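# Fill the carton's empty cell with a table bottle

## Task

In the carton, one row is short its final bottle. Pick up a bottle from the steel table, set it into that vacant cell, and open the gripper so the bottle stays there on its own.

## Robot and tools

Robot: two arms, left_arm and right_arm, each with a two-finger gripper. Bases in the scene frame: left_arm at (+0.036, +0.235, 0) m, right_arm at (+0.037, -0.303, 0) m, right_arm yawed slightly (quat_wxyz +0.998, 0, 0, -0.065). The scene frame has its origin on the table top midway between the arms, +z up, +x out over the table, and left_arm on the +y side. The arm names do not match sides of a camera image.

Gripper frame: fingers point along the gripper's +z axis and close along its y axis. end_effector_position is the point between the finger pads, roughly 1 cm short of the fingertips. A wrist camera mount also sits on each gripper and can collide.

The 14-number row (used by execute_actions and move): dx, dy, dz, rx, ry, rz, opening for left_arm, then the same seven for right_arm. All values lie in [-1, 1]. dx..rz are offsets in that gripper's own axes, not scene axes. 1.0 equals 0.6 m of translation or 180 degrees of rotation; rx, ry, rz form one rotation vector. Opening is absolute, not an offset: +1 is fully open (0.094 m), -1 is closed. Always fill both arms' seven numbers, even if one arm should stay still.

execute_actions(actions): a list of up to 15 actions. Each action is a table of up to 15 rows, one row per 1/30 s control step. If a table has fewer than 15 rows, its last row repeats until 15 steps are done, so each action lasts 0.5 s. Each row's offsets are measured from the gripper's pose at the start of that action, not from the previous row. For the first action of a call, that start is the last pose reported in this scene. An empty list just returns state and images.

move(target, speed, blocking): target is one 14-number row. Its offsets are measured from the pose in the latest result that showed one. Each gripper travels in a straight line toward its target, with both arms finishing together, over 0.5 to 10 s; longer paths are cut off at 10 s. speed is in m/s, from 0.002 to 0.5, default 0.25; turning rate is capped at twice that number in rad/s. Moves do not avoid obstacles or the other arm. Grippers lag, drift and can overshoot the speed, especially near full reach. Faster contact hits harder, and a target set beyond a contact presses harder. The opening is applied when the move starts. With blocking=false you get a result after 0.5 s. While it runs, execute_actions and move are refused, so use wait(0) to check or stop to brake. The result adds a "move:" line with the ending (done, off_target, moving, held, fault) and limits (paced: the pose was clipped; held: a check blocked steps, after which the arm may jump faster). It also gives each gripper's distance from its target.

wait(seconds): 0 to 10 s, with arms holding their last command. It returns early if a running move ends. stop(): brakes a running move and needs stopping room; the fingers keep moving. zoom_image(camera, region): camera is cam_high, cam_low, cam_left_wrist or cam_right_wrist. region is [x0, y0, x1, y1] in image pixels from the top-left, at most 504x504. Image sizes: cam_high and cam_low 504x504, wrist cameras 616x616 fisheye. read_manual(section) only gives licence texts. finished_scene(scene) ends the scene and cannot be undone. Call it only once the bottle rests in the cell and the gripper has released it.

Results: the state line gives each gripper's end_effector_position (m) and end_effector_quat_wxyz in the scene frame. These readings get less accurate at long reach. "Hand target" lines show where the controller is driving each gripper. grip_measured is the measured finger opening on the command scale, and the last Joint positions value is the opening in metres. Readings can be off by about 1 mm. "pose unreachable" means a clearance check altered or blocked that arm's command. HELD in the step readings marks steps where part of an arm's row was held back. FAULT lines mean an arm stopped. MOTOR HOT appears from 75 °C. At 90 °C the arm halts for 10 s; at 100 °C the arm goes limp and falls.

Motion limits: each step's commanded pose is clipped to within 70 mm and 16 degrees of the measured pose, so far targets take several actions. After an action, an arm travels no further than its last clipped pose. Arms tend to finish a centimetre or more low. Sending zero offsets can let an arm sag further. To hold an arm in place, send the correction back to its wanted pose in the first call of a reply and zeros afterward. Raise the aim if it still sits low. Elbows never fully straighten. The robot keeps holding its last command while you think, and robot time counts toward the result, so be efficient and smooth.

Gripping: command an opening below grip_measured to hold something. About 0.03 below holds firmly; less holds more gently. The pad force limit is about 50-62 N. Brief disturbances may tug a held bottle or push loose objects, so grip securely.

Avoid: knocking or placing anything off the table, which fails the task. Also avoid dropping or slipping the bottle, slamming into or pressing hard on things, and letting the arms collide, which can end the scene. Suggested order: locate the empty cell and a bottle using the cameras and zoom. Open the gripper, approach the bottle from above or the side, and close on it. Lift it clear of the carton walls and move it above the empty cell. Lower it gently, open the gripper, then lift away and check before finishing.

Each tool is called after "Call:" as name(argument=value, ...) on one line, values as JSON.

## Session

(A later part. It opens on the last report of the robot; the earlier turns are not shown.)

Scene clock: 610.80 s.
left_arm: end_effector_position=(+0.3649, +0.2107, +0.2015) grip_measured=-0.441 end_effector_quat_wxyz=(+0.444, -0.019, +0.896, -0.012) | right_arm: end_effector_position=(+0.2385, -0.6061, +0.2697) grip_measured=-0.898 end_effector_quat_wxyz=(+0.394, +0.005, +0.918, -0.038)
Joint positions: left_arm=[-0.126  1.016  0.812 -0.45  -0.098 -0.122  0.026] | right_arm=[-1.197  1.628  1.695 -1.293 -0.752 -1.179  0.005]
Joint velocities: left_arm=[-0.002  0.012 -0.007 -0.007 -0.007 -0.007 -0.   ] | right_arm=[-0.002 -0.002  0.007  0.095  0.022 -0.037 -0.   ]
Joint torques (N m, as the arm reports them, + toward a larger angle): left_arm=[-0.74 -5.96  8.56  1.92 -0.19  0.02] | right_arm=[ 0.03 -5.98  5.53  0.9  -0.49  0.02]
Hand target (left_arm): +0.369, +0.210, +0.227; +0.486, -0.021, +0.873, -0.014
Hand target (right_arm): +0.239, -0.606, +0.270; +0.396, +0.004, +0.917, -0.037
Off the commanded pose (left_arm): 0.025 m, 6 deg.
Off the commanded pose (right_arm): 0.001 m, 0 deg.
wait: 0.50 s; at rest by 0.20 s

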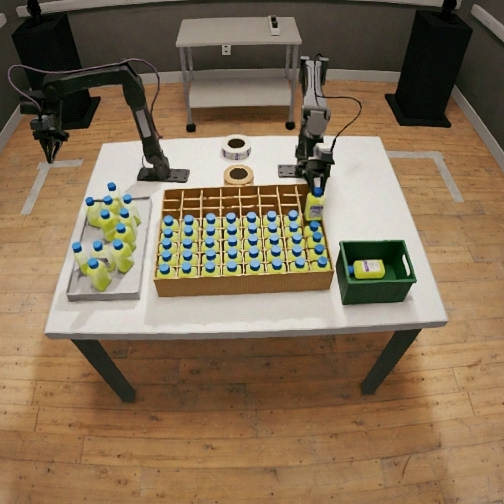

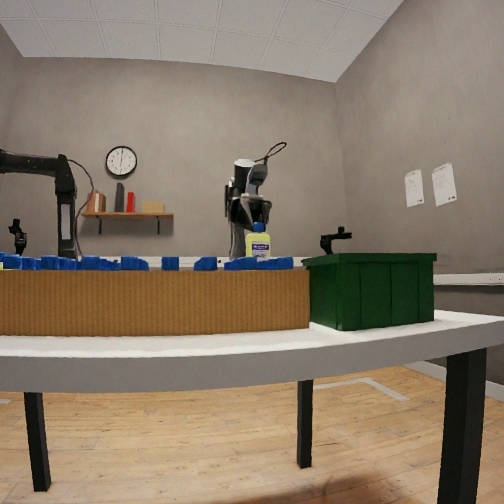

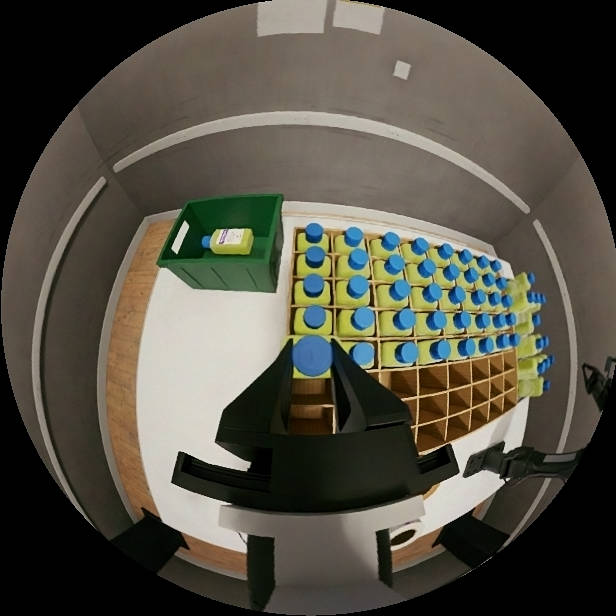

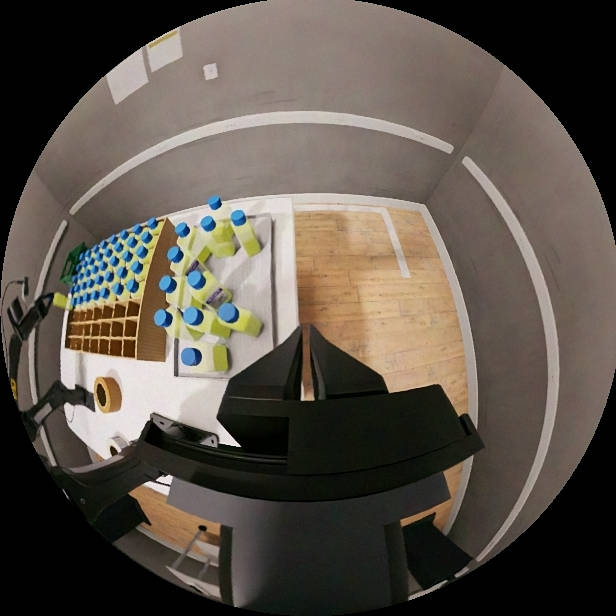

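Call:
execute_actions(actions=[[[-0.0366,-0.002,-0.0194,0.001,-0.031,-0.002,-0.48,0,0,0,0,0,0,-0.9],[-0.0354,-0.002,-0.0183,0.001,-0.031,-0.002,-0.48,0,0,0,0,0,0,-0.9],[-0.0342,-0.002,-0.0171,0.001,-0.0315,-0.002,-0.48,0,0,0,0,0,0,-0.9],[-0.033,-0.002,-0.016,0.001,-0.0315,-0.002,-0.48,0,0,0,0,0,0,-0.9],[-0.0318,-0.002,-0.0148,0.001,-0.0315,-0.002,-0.48,0,0,0,0,0,0,-0.9],[-0.0306,-0.002,-0.0137,0.001,-0.0315,-0.002,-0.48,0,0,0,0,0,0,-0.9],[-0.0294,-0.002,-0.0125,0.001,-0.0315,-0.002,-0.48,0,0,0,0,0,0,-0.9],[-0.0282,-0.002,-0.0114,0.001,-0.0315,-0.002,-0.48,0,0,0,0,0,0,-0.9],[-0.027,-0.002,-0.0102,0.001,-0.0315,-0.002,-0.48,0,0,0,0,0,0,-0.9],[-0.0258,-0.002,-0.0091,0.001,-0.0315,-0.002,-0.48,0,0,0,0,0,0,-0.9],[-0.0246,-0.002,-0.008,0.001,-0.0315,-0.002,-0.48,0,0,0,0,0,0,-0.9],[-0.0234,-0.002,-0.0068,0.001,-0.0315,-0.002,-0.48,0,0,0,0,0,0,-0.9],[-0.0222,-0.002,-0.0057,0.001,-0.0315,-0.002,-0.48,0,0,0,0,0,0,-0.9],[-0.021,-0.002,-0.0045,0.001,-0.0315,-0.002,-0.48,0,0,0,0,0,0,-0.9],[-0.0198,-0.002,-0.0034,0.001,-0.0315,-0.002,-0.48,0,0,0,0,0,0,-0.9]],[[-0.0354,-0.002,-0.0165,0.001,-0.032,-0.002,-0.48,0,0,0,0,0,0,-0.9],[-0.0341,-0.002,-0.0155,0.001,-0.032,-0.002,-0.48,0,0,0,0,0,0,-0.9],[-0.0328,-0.002,-0.0145,0.001,-0.032,-0.002,-0.48,0,0,0,0,0,0,-0.9],[-0.0315,-0.002,-0.0135,0.001,-0.032,-0.002,-0.48,0,0,0,0,0,0,-0.9],[-0.0302,-0.002,-0.0125,0.001,-0.032,-0.002,-0.48,0,0,0,0,0,0,-0.9],[-0.0289,-0.002,-0.0115,0.001,-0.032,-0.002,-0.48,0,0,0,0,0,0,-0.9],[-0.0276,-0.002,-0.0105,0.001,-0.032,-0.002,-0.48,0,0,0,0,0,0,-0.9],[-0.0263,-0.002,-0.0095,0.001,-0.032,-0.002,-0.48,0,0,0,0,0,0,-0.9],[-0.025,-0.002,-0.0085,0.001,-0.032,-0.002,-0.48,0,0,0,0,0,0,-0.9],[-0.0237,-0.002,-0.0075,0.001,-0.032,-0.002,-0.48,0,0,0,0,0,0,-0.9],[-0.0224,-0.002,-0.0065,0.001,-0.032,-0.002,-0.48,0,0,0,0,0,0,-0.9],[-0.0211,-0.002,-0.0055,0.001,-0.032,-0.002,-0.48,0,0,0,0,0,0,-0.9],[-0.0198,-0.002,-0.0045,0.001,-0.032,-0.002,-0.48,0,0,0,0,0,0,-0.9],[-0.0185,-0.002,-0.0035,0.001,-0.032,-0.002,-0.48,0,0,0,0,0,0,-0.9],[-0.0172,-0.002,-0.0025,0.001,-0.032,-0.002,-0.48,0,0,0,0,0,0,-0.9]]])

Call:
wait(seconds=0.4)

Call:
zoom_image(camera="cam_left_wrist", region=[240, 240, 440, 440])

Call:
zoom_image(camera="cam_high", region=[265, 160, 345, 240])

Scene clock: 644.07 s.
left_arm: end_effector_position=(+0.3659, +0.2106, +0.1778) grip_measured=-0.441 end_effector_quat_wxyz=(+0.448, -0.020, +0.894, -0.012) | right_arm: end_effector_position=(+0.2370, -0.6070, +0.2682) grip_measured=-0.898 end_effector_quat_wxyz=(+0.388, +0.006, +0.921, -0.040)
Joint positions: left_arm=[-0.126  1.016  0.711 -0.339 -0.098 -0.123  0.026] | right_arm=[-1.197  1.628  1.695 -1.293 -0.74  -1.179  0.005]
Joint velocities: left_arm=[ 0.007 -0.017 -0.095  0.139 -0.007  0.022  0.001] | right_arm=[-0.007 -0.002 -0.007 -0.007 -0.007  0.007 -0.   ]
Joint torques (N m, as the arm reports them, + toward a larger angle): left_arm=[-0.64 -6.19  8.27  1.82 -0.19  0.05] | right_arm=[ 0.04 -5.98  5.52  0.9  -0.5   0.02]
Hand target (left_arm): +0.370, +0.210, +0.201; +0.490, -0.022, +0.871, -0.014
Hand target (right_arm): +0.238, -0.607, +0.269; +0.391, +0.006, +0.920, -0.039
Off the commanded pose (left_arm): 0.023 m, 6 deg.
Off the commanded pose (right_arm): 0.001 m, 0 deg.
Step readings (end_effector_position; steps 1 to 15: 1st action; 16 to 30: 2nd action):
0: left_arm (+0.3649, +0.2107, +0.2016) | right_arm (+0.2385, -0.6061, +0.2697)
1: left_arm (+0.3649, +0.2107, +0.2016) | right_arm (+0.2384, -0.6061, +0.2696)
2: left_arm (+0.3650, +0.2107, +0.2016) | right_arm (+0.2383, -0.6062, +0.2695)
4: left_arm (+0.3654, +0.2106, +0.2011) | right_arm (+0.2381, -0.6063, +0.2692)
8: left_arm (+0.3651, +0.2107, +0.1963) | right_arm (+0.2379, -0.6065, +0.2691)
15: left_arm (+0.3660, +0.2106, +0.1912) | right_arm (+0.2378, -0.6065, +0.2690)
16: left_arm (+0.3659, +0.2106, +0.1901) | right_arm (+0.2377, -0.6066, +0.2688)
17: left_arm (+0.3658, +0.2106, +0.1891) | right_arm (+0.2375, -0.6067, +0.2687)
19: left_arm (+0.3660, +0.2106, +0.1876) | right_arm (+0.2374, -0.6068, +0.2685)
23: left_arm (+0.3660, +0.2106, +0.1841) | right_arm (+0.2372, -0.6069, +0.2684)
30: end_effector_position above

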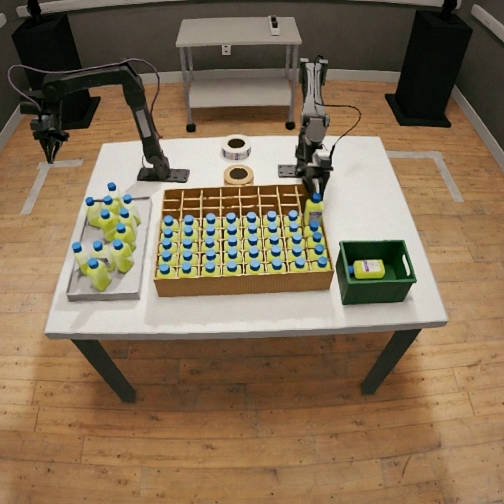

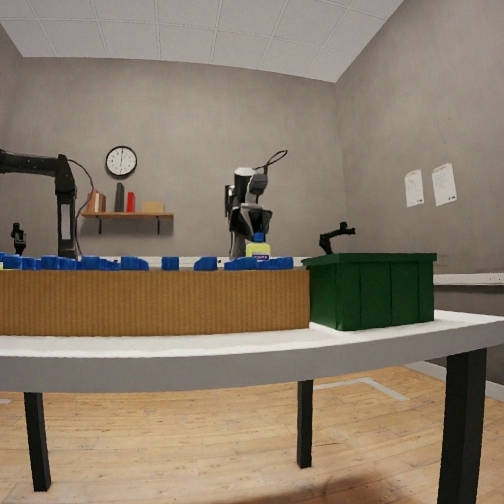

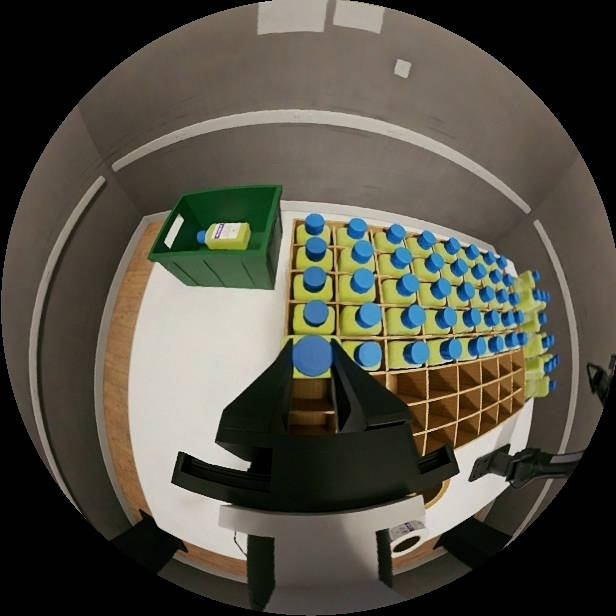

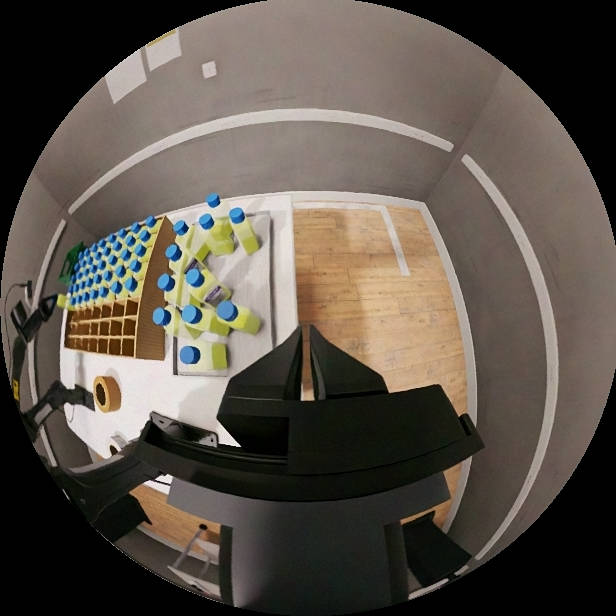

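Scene clock: 644.47 s.
left_arm: end_effector_position=(+0.3660, +0.2105, +0.1761) grip_measured=-0.441 end_effector_quat_wxyz=(+0.449, -0.020, +0.893, -0.013) | right_arm: end_effector_position=(+0.2370, -0.6070, +0.2682) grip_measured=-0.898 end_effector_quat_wxyz=(+0.388, +0.006, +0.921, -0.040)
Joint positions: left_arm=[-0.126  1.016  0.703 -0.33  -0.098 -0.123  0.026] | right_arm=[-1.197  1.628  1.695 -1.293 -0.74  -1.179  0.005]
Joint velocities: left_arm=[-0.022 -0.012 -0.007  0.007  0.022  0.007 -0.001] | right_arm=[-0.007 -0.002  0.007 -0.007 -0.066  0.037 -0.001]
Joint torques (N m, as the arm reports them, + toward a larger angle): left_arm=[-0.65 -6.19  8.39  1.92 -0.18  0.02] | right_arm=[ 0.04 -6.    5.53  0.9  -0.49  0.02]
Hand target (left_arm): +0.370, +0.210, +0.201; +0.490, -0.021, +0.871, -0.014
Hand target (right_arm): +0.238, -0.607, +0.269; +0.391, +0.006, +0.920, -0.039
Off the commanded pose (left_arm): 0.025 m, 5 deg.
Off the commanded pose (right_arm): 0.001 m, 0 deg.
wait: 0.40 s; at rest by 0.20 s

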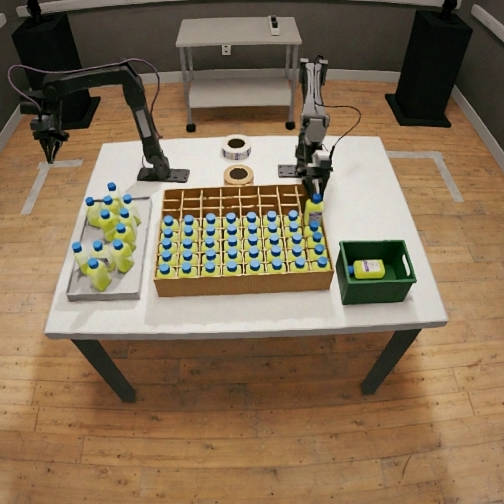

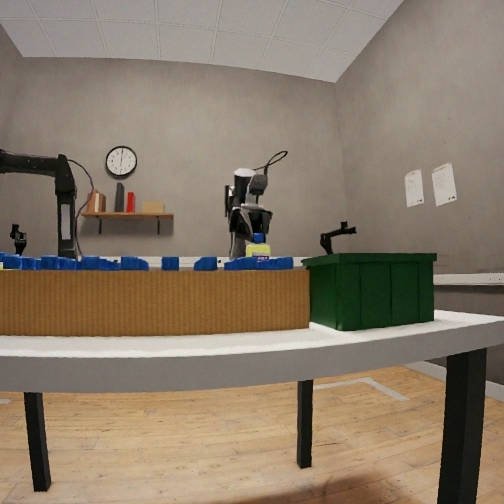

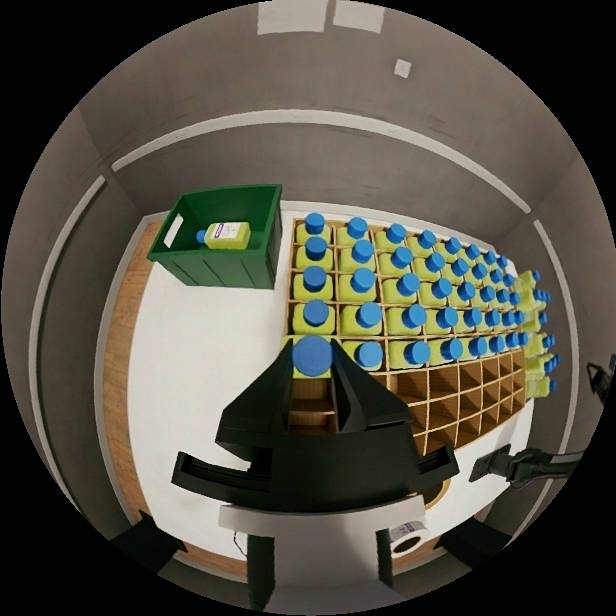

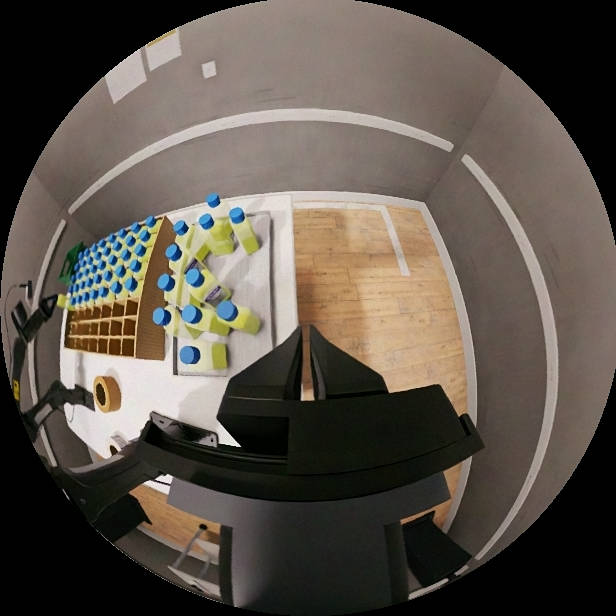

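Region (240, 240, 440, 440) of cam_left_wrist's 616x616 image, scaled by 2.520, with more detail than that image has.

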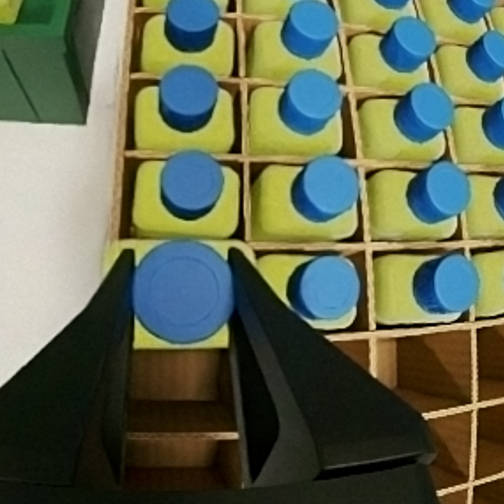

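Region (265, 160, 345, 240) of cam_high's 504x504 image, scaled by 6.300, with more detail than that image has.

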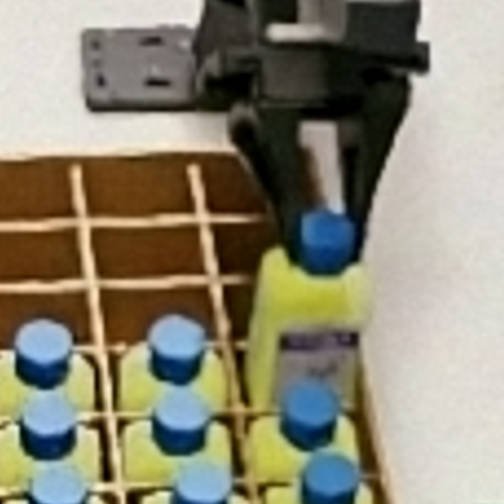

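Call:
execute_actions(actions=[[[-0.0358,-0.003,-0.0178,0.001,-0.0295,-0.002,-0.48,0,0,0,0,0,0,-0.9],[-0.0342,-0.003,-0.0161,0.001,-0.0295,-0.002,-0.48,0,0,0,0,0,0,-0.9],[-0.0326,-0.003,-0.0144,0.001,-0.029,-0.002,-0.48,0,0,0,0,0,0,-0.9],[-0.031,-0.003,-0.0127,0.001,-0.029,-0.002,-0.48,0,0,0,0,0,0,-0.9],[-0.0294,-0.003,-0.011,0.001,-0.029,-0.002,-0.48,0,0,0,0,0,0,-0.9],[-0.0278,-0.003,-0.0093,0.001,-0.029,-0.002,-0.48,0,0,0,0,0,0,-0.9],[-0.0262,-0.003,-0.0076,0.001,-0.0285,-0.002,-0.48,0,0,0,0,0,0,-0.9],[-0.0246,-0.003,-0.0059,0.001,-0.0285,-0.002,-0.48,0,0,0,0,0,0,-0.9],[-0.023,-0.003,-0.0042,0.001,-0.028,-0.002,-0.48,0,0,0,0,0,0,-0.9],[-0.0214,-0.003,-0.0025,0.001,-0.028,-0.002,-0.48,0,0,0,0,0,0,-0.9],[-0.0198,-0.003,-0.0008,0.001,-0.0275,-0.002,-0.48,0,0,0,0,0,0,-0.9],[-0.0182,-0.003,0.0009,0.001,-0.0275,-0.002,-0.48,0,0,0,0,0,0,-0.9],[-0.0166,-0.003,0.0026,0.001,-0.027,-0.002,-0.48,0,0,0,0,0,0,-0.9],[-0.015,-0.003,0.0043,0.001,-0.027,-0.002,-0.48,0,0,0,0,0,0,-0.9],[-0.0134,-0.003,0.006,0.001,-0.027,-0.002,-0.48,0,0,0,0,0,0,-0.9]],[[-0.034,-0.003,-0.0105,0.001,-0.027,-0.002,-0.48,0,0,0,0,0,0,-0.9],[-0.0324,-0.003,-0.0088,0.001,-0.027,-0.002,-0.48,0,0,0,0,0,0,-0.9],[-0.0308,-0.003,-0.0071,0.001,-0.027,-0.002,-0.48,0,0,0,0,0,0,-0.9],[-0.0292,-0.003,-0.0054,0.001,-0.027,-0.002,-0.48,0,0,0,0,0,0,-0.9],[-0.0276,-0.003,-0.0037,0.001,-0.027,-0.002,-0.48,0,0,0,0,0,0,-0.9],[-0.026,-0.003,-0.002,0.001,-0.027,-0.002,-0.48,0,0,0,0,0,0,-0.9],[-0.0244,-0.003,-0.0003,0.001,-0.027,-0.002,-0.48,0,0,0,0,0,0,-0.9],[-0.0228,-0.003,0.0014,0.001,-0.027,-0.002,-0.48,0,0,0,0,0,0,-0.9],[-0.0212,-0.003,0.0031,0.001,-0.027,-0.002,-0.48,0,0,0,0,0,0,-0.9],[-0.0196,-0.003,0.0048,0.001,-0.027,-0.002,-0.48,0,0,0,0,0,0,-0.9],[-0.018,-0.003,0.0065,0.001,-0.027,-0.002,-0.48,0,0,0,0,0,0,-0.9],[-0.0164,-0.003,0.0082,0.001,-0.027,-0.002,-0.48,0,0,0,0,0,0,-0.9],[-0.0148,-0.003,0.0099,0.001,-0.027,-0.002,-0.48,0,0,0,0,0,0,-0.9],[-0.0132,-0.003,0.0116,0.001,-0.027,-0.002,-0.48,0,0,0,0,0,0,-0.9],[-0.0116,-0.003,0.0133,0.001,-0.027,-0.002,-0.48,0,0,0,0,0,0,-0.9]]])

Call:
wait(seconds=0.4)

Call:
zoom_image(camera="cam_left_wrist", region=[240, 240, 440, 440])

Call:
zoom_image(camera="cam_high", region=[265, 160, 345, 240])

Scene clock: 675.43 s.
left_arm: end_effector_position=(+0.3662, +0.2105, +0.1544) grip_measured=-0.441 end_effector_quat_wxyz=(+0.459, -0.021, +0.888, -0.015) | right_arm: end_effector_position=(+0.2355, -0.6079, +0.2668) grip_measured=-0.898 end_effector_quat_wxyz=(+0.383, +0.007, +0.923, -0.042)
Joint positions: left_arm=[-0.126  1.016  0.597 -0.2   -0.098 -0.125  0.026] | right_arm=[-1.197  1.628  1.695 -1.293 -0.727 -1.179  0.005]
Joint velocities: left_arm=[-0.007 -0.032 -0.134  0.183 -0.066 -0.037  0.   ] | right_arm=[-0.002 -0.007 -0.007 -0.051 -0.051  0.007 -0.001]
Joint torques (N m, as the arm reports them, + toward a larger angle): left_arm=[-0.52 -2.72  8.33  1.86 -0.14  0.01] | right_arm=[ 0.03 -5.99  5.53  0.9  -0.48  0.02]
Hand target (left_arm): +0.375, +0.209, +0.166; +0.488, -0.023, +0.872, -0.015
Hand target (right_arm): +0.236, -0.607, +0.268; +0.385, +0.007, +0.922, -0.041
Off the commanded pose (left_arm): 0.016 m, 4 deg.
Off the commanded pose (right_arm): 0.001 m, 0 deg.
Step readings (end_effector_position; steps 1 to 15: 1st action; 16 to 30: 2nd action):
0: left_arm (+0.3660, +0.2105, +0.1761) | right_arm (+0.2370, -0.6070, +0.2682)
1: left_arm (+0.3660, +0.2105, +0.1761) | right_arm (+0.2369, -0.6070, +0.2681)
2: left_arm (+0.3661, +0.2105, +0.1762) | right_arm (+0.2368, -0.6071, +0.2680)
4: left_arm (+0.3662, +0.2105, +0.1756) | right_arm (+0.2366, -0.6072, +0.2678)
8: left_arm (+0.3658, +0.2106, +0.1710) | right_arm (+0.2364, -0.6073, +0.2676)
15: left_arm (+0.3659, +0.2106, +0.1650) | right_arm (+0.2363, -0.6074, +0.2675)
16: left_arm (+0.3658, +0.2106, +0.1644) | right_arm (+0.2362, -0.6075, +0.2674)
17: left_arm (+0.3657, +0.2106, +0.1638) | right_arm (+0.2360, -0.6076, +0.2673)
19: left_arm (+0.3660, +0.2106, +0.1635) | right_arm (+0.2359, -0.6077, +0.2671)
23: left_arm (+0.3662, +0.2105, +0.1608) | right_arm (+0.2357, -0.6078, +0.2670)
30: end_effector_position above

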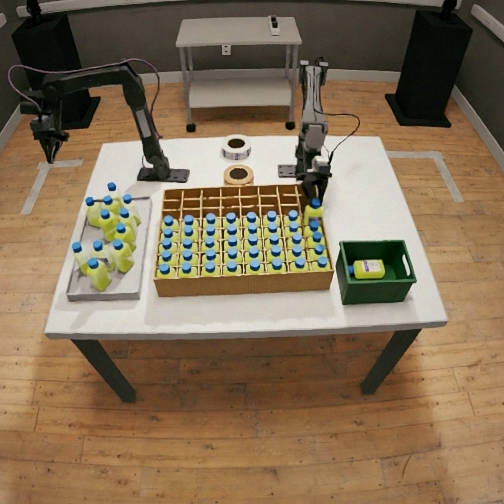

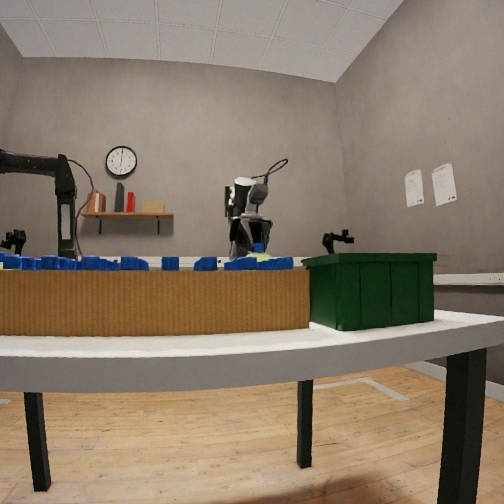

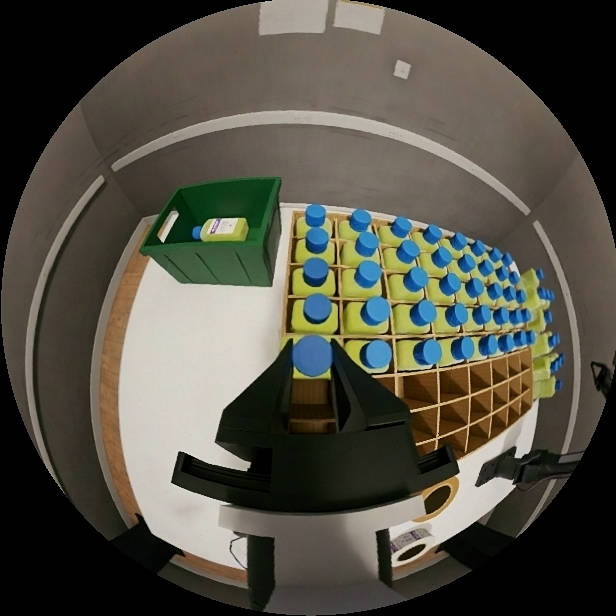

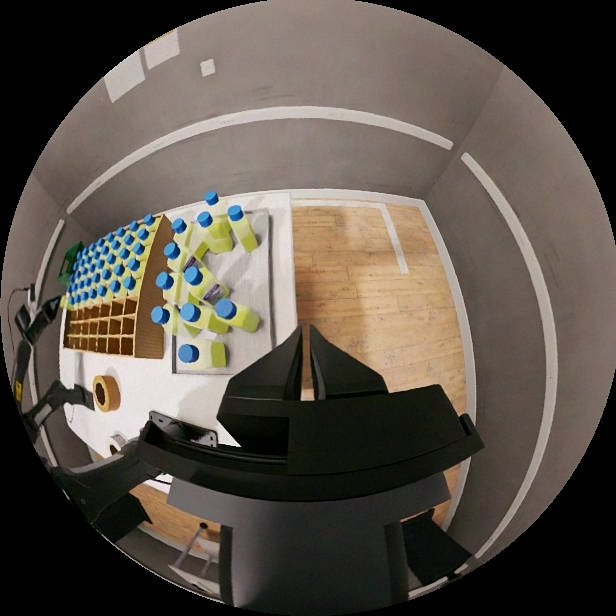

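Scene clock: 675.83 s.
left_arm: end_effector_position=(+0.3671, +0.2104, +0.1539) grip_measured=-0.441 end_effector_quat_wxyz=(+0.463, -0.021, +0.886, -0.015) | right_arm: end_effector_position=(+0.2355, -0.6079, +0.2668) grip_measured=-0.898 end_effector_quat_wxyz=(+0.383, +0.007, +0.923, -0.042)
Joint positions: left_arm=[-0.126  1.016  0.588 -0.181 -0.098 -0.125  0.026] | right_arm=[-1.197  1.628  1.695 -1.293 -0.727 -1.179  0.005]
Joint velocities: left_arm=[-0.002 -0.007  0.012  0.022 -0.022  0.022 -0.001] | right_arm=[-0.007 -0.012  0.002 -0.037  0.037 -0.037 -0.001]
Joint torques (N m, as the arm reports them, + toward a larger angle): left_arm=[-0.51 -2.71  8.46  1.97 -0.16  0.01] | right_arm=[ 0.03 -5.99  5.53  0.9  -0.47  0.02]
Hand target (left_arm): +0.375, +0.209, +0.166; +0.488, -0.023, +0.872, -0.015
Hand target (right_arm): +0.236, -0.607, +0.268; +0.386, +0.007, +0.922, -0.041
Off the commanded pose (left_arm): 0.015 m, 3 deg.
Off the commanded pose (right_arm): 0.001 m, 0 deg.
wait: 0.40 s; at rest by 0.17 s

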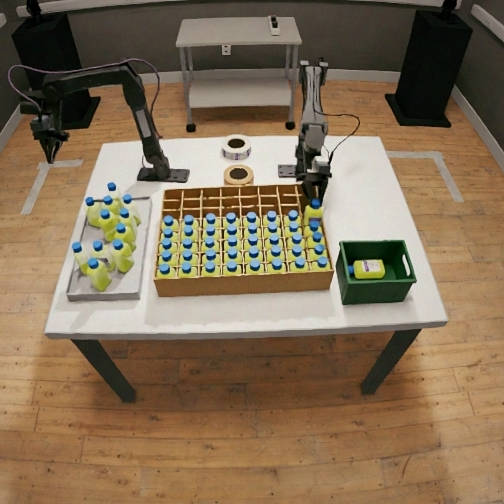

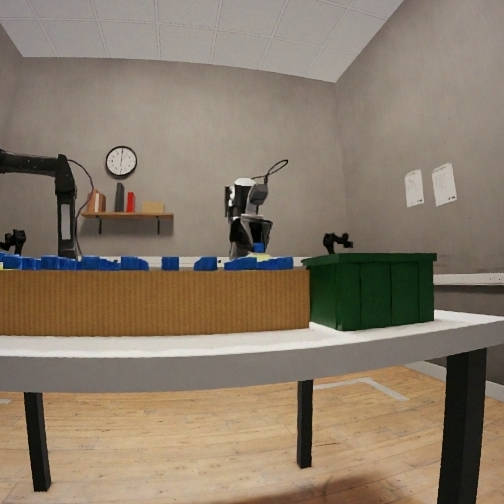

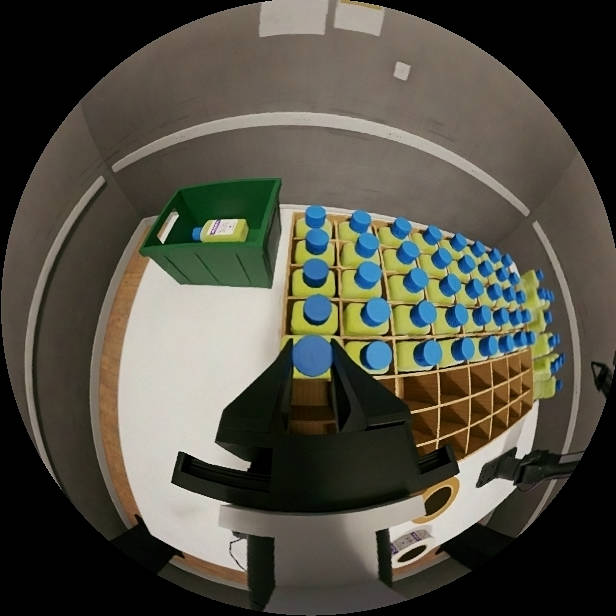

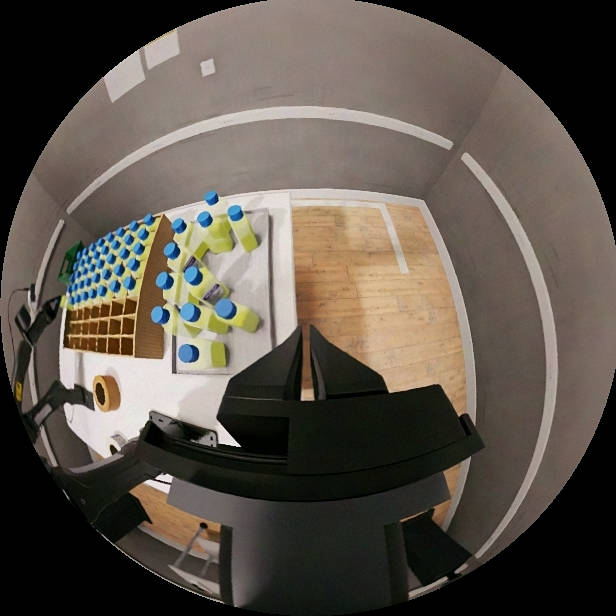

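Region (240, 240, 440, 440) of cam_left_wrist's 616x616 image, scaled by 2.520, with more detail than that image has.

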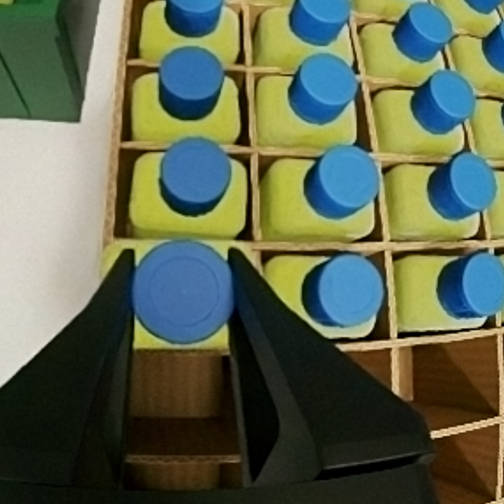

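Region (265, 160, 345, 240) of cam_high's 504x504 image, scaled by 6.300, with more detail than that image has.

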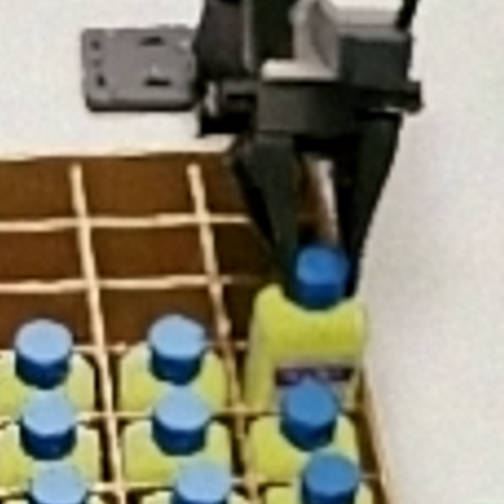

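Call:
execute_actions(actions=[[[-0.022,-0.003,0.0015,0.001,-0.0175,-0.001,-0.48,0,0,0,0,0,0,-0.9],[-0.020,-0.003,0.003,0.001,-0.017,-0.001,-0.48,0,0,0,0,0,0,-0.9],[-0.018,-0.0035,0.0045,0.001,-0.016,-0.001,-0.48,0,0,0,0,0,0,-0.9],[-0.016,-0.0035,0.006,0.001,-0.0155,-0.001,-0.48,0,0,0,0,0,0,-0.9],[-0.014,-0.004,0.0075,0.001,-0.015,-0.001,-0.48,0,0,0,0,0,0,-0.9],[-0.012,-0.004,0.009,0.001,-0.014,-0.001,-0.48,0,0,0,0,0,0,-0.9],[-0.010,-0.004,0.0105,0.001,-0.0135,-0.001,-0.48,0,0,0,0,0,0,-0.9],[-0.008,-0.0045,0.012,0.001,-0.013,-0.001,-0.48,0,0,0,0,0,0,-0.9],[-0.006,-0.0045,0.0135,0.001,-0.012,-0.001,-0.48,0,0,0,0,0,0,-0.9],[-0.004,-0.0045,0.015,0.001,-0.0115,-0.001,-0.48,0,0,0,0,0,0,-0.9],[-0.002,-0.005,0.0165,0.001,-0.011,-0.001,-0.48,0,0,0,0,0,0,-0.9],[0.0,-0.005,0.018,0.001,-0.010,-0.001,-0.48,0,0,0,0,0,0,-0.9],[0.002,-0.005,0.0195,0.001,-0.0095,-0.001,-0.48,0,0,0,0,0,0,-0.9],[0.0035,-0.005,0.021,0.001,-0.0085,-0.001,-0.48,0,0,0,0,0,0,-0.9],[0.005,-0.005,0.022,0.001,-0.008,-0.001,-0.48,0,0,0,0,0,0,-0.9]]])

Call:
wait(seconds=0.4)

Call:
zoom_image(camera="cam_left_wrist", region=[240, 240, 440, 440])

Call:
zoom_image(camera="cam_high", region=[265, 160, 345, 240])

Scene clock: 697.53 s.
left_arm: end_effector_position=(+0.3674, +0.2102, +0.1369) grip_measured=-0.441 end_effector_quat_wxyz=(+0.454, -0.022, +0.891, -0.015) | right_arm: end_effector_position=(+0.2348, -0.6083, +0.2662) grip_measured=-0.898 end_effector_quat_wxyz=(+0.380, +0.008, +0.924, -0.044)
Joint positions: left_arm=[-0.126  1.048  0.55  -0.133 -0.097 -0.128  0.026] | right_arm=[-1.197  1.628  1.695 -1.293 -0.721 -1.179  0.005]
Joint velocities: left_arm=[-0.002  0.09  -0.051  0.095 -0.007 -0.081 -0.   ] | right_arm=[-0.032 -0.002  0.002  0.007  0.037  0.007  0.   ]
Joint torques (N m, as the arm reports them, + toward a larger angle): left_arm=[-0.71 -2.62  8.17  1.95 -0.08  0.01] | right_arm=[ 0.04 -5.98  5.53  0.9  -0.48  0.02]
Hand target (left_arm): +0.375, +0.207, +0.144; +0.474, -0.022, +0.880, -0.017
Hand target (right_arm): +0.236, -0.608, +0.267; +0.383, +0.007, +0.923, -0.042
Off the commanded pose (left_arm): 0.012 m, 3 deg.
Off the commanded pose (right_arm): 0.001 m, 0 deg.
Step readings (end_effector_position):
0: left_arm (+0.3673, +0.2104, +0.1543) | right_arm (+0.2355, -0.6079, +0.2668)
1: left_arm (+0.3673, +0.2104, +0.1543) | right_arm (+0.2354, -0.6079, +0.2667)
2: left_arm (+0.3674, +0.2104, +0.1545) | right_arm (+0.2353, -0.6080, +0.2666)
4: left_arm (+0.3675, +0.2104, +0.1539) | right_arm (+0.2351, -0.6081, +0.2664)
8: left_arm (+0.3670, +0.2104, +0.1490) | right_arm (+0.2349, -0.6082, +0.2662)
15: end_effector_position above

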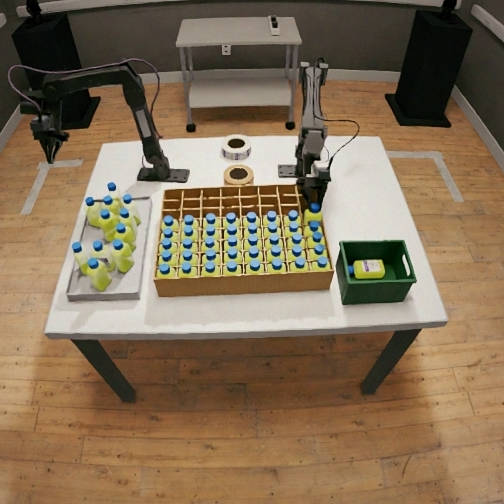

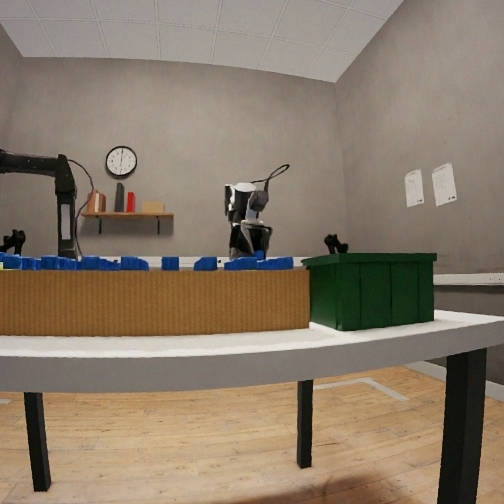

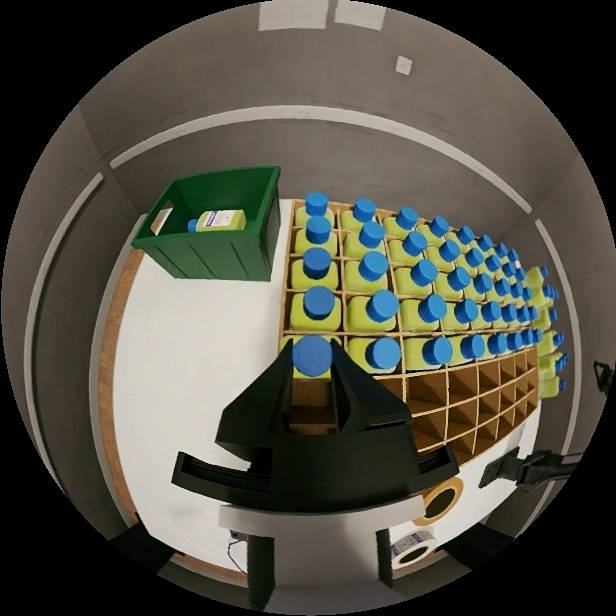

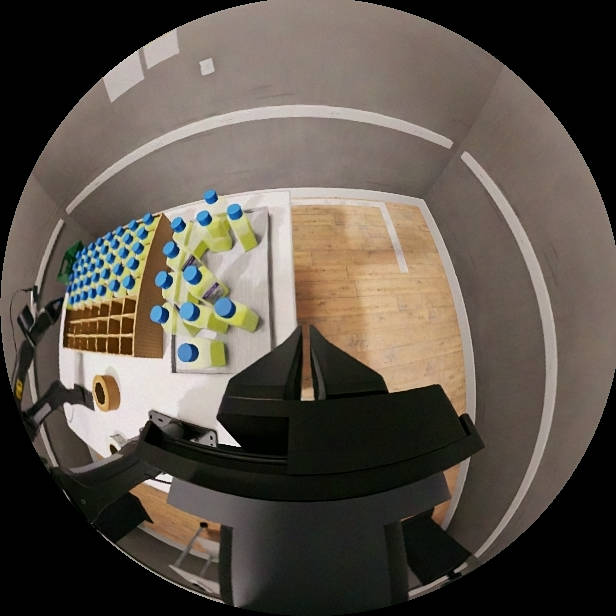

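Scene clock: 697.93 s.
left_arm: end_effector_position=(+0.3673, +0.2101, +0.1341) grip_measured=-0.441 end_effector_quat_wxyz=(+0.452, -0.022, +0.892, -0.015) | right_arm: end_effector_position=(+0.2348, -0.6083, +0.2661) grip_measured=-0.898 end_effector_quat_wxyz=(+0.380, +0.008, +0.924, -0.044)
Joint positions: left_arm=[-0.126  1.054  0.546 -0.127 -0.097 -0.129  0.026] | right_arm=[-1.197  1.628  1.695 -1.293 -0.721 -1.179  0.005]
Joint velocities: left_arm=[-0.007  0.017 -0.022 -0.022 -0.037  0.051  0.001] | right_arm=[ 0.017  0.007 -0.002  0.095 -0.022 -0.022  0.001]
Joint torques (N m, as the arm reports them, + toward a larger angle): left_arm=[-0.71 -2.62  8.26  1.96 -0.12  0.  ] | right_arm=[ 0.03 -5.98  5.53  0.9  -0.47  0.02]
Hand target (left_arm): +0.375, +0.207, +0.144; +0.474, -0.022, +0.880, -0.017
Hand target (right_arm): +0.236, -0.608, +0.267; +0.383, +0.007, +0.923, -0.043
Off the commanded pose (left_arm): 0.014 m, 3 deg.
Off the commanded pose (right_arm): 0.001 m, 0 deg.
wait: 0.40 s; at rest by 0.20 s

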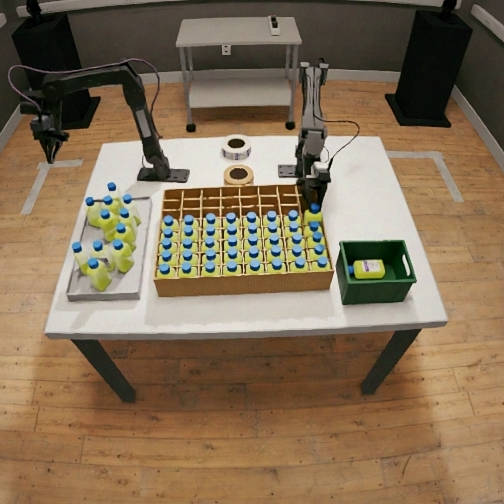

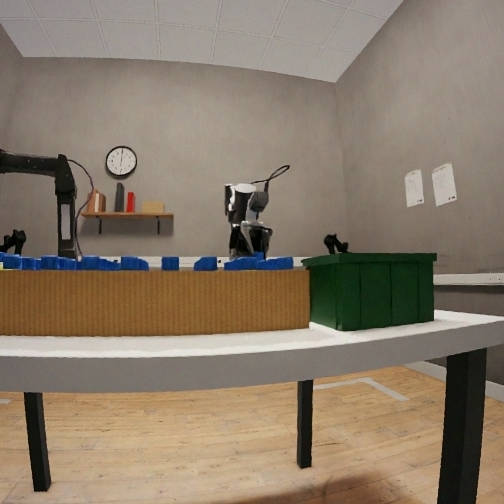

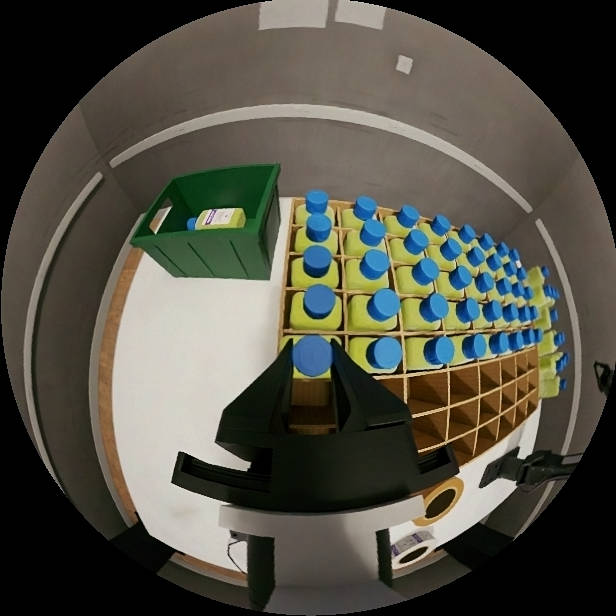

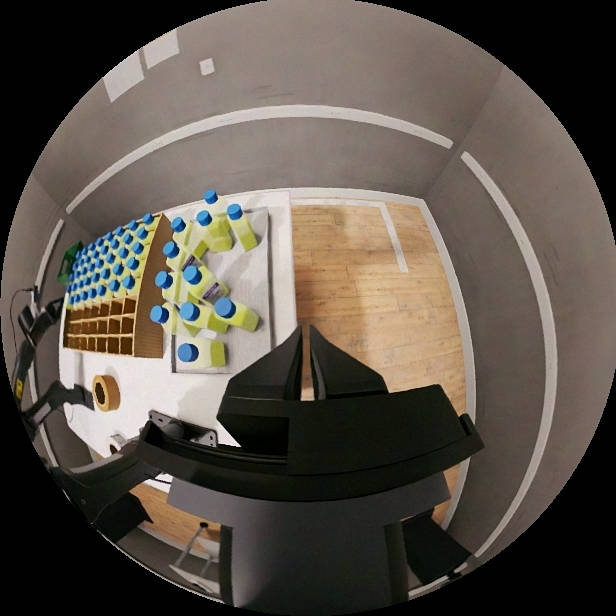

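Region (240, 240, 440, 440) of cam_left_wrist's 616x616 image, scaled by 2.520, with more detail than that image has.

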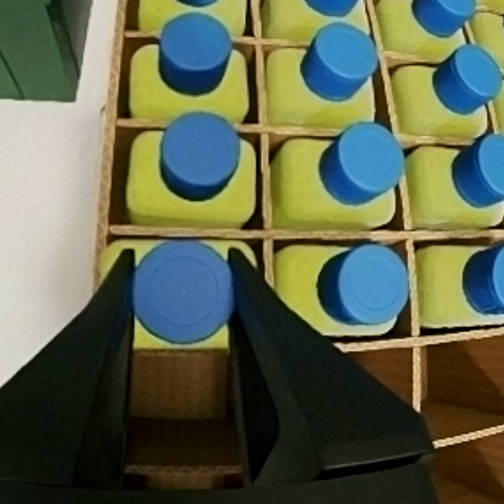

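Region (265, 160, 345, 240) of cam_high's 504x504 image, scaled by 6.300, with more detail than that image has.

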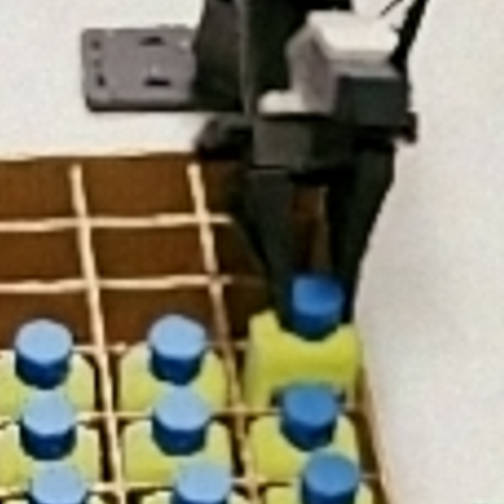

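Call:
execute_actions(actions=[])

Scene clock: 714.67 s.
left_arm: end_effector_position=(+0.3673, +0.2101, +0.1341) grip_measured=-0.441 end_effector_quat_wxyz=(+0.452, -0.022, +0.892, -0.015) | right_arm: end_effector_position=(+0.2348, -0.6083, +0.2661) grip_measured=-0.898 end_effector_quat_wxyz=(+0.380, +0.008, +0.924, -0.044)
Joint positions: left_arm=[-0.126  1.054  0.546 -0.127 -0.097 -0.129  0.026] | right_arm=[-1.197  1.628  1.695 -1.293 -0.721 -1.179  0.005]
Joint velocities: left_arm=[ 0.017  0.007  0.002  0.007  0.022  0.081 -0.   ] | right_arm=[ 0.002  0.002  0.017 -0.037  0.11  -0.051  0.   ]
Joint torques (N m, as the arm reports them, + toward a larger angle): left_arm=[-0.71 -2.62  8.27  1.96 -0.12 -0.01] | right_arm=[ 0.03 -5.98  5.54  0.9  -0.48  0.02]
Hand target (left_arm): +0.375, +0.207, +0.144; +0.474, -0.022, +0.880, -0.017
Hand target (right_arm): +0.236, -0.608, +0.267; +0.383, +0.007, +0.923, -0.043
Off the commanded pose (left_arm): 0.014 m, 3 deg.
Off the commanded pose (right_arm): 0.001 m, 0 deg.

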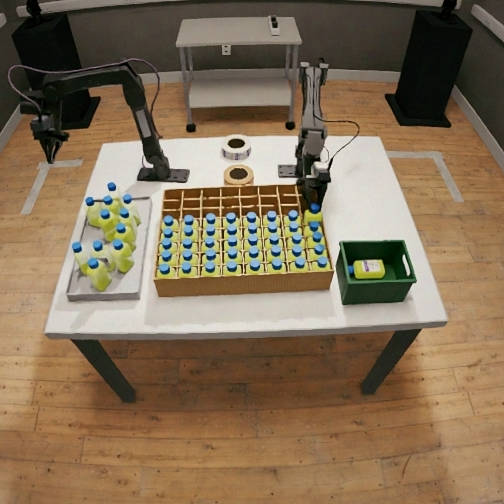

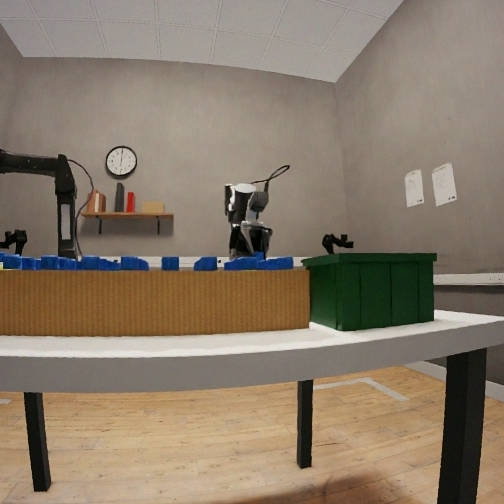

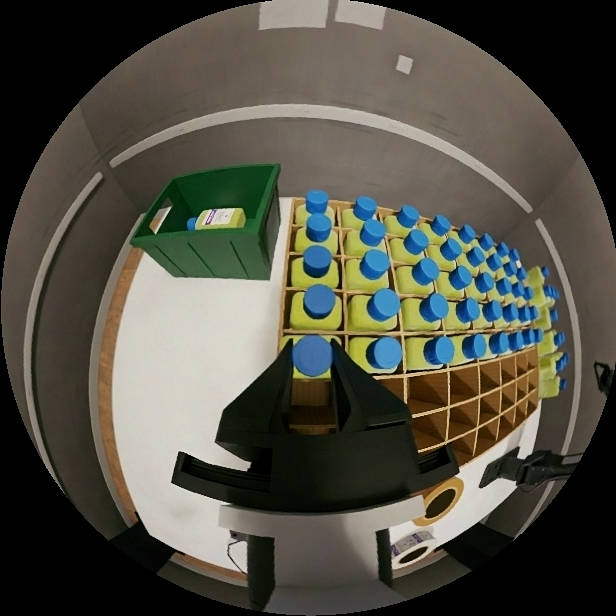

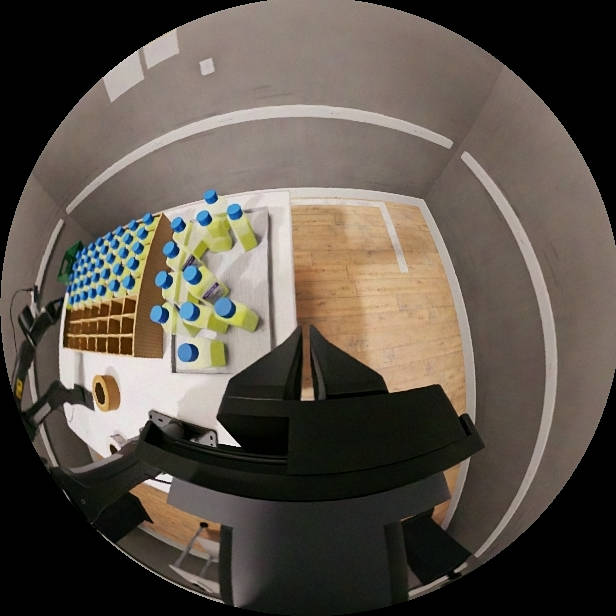

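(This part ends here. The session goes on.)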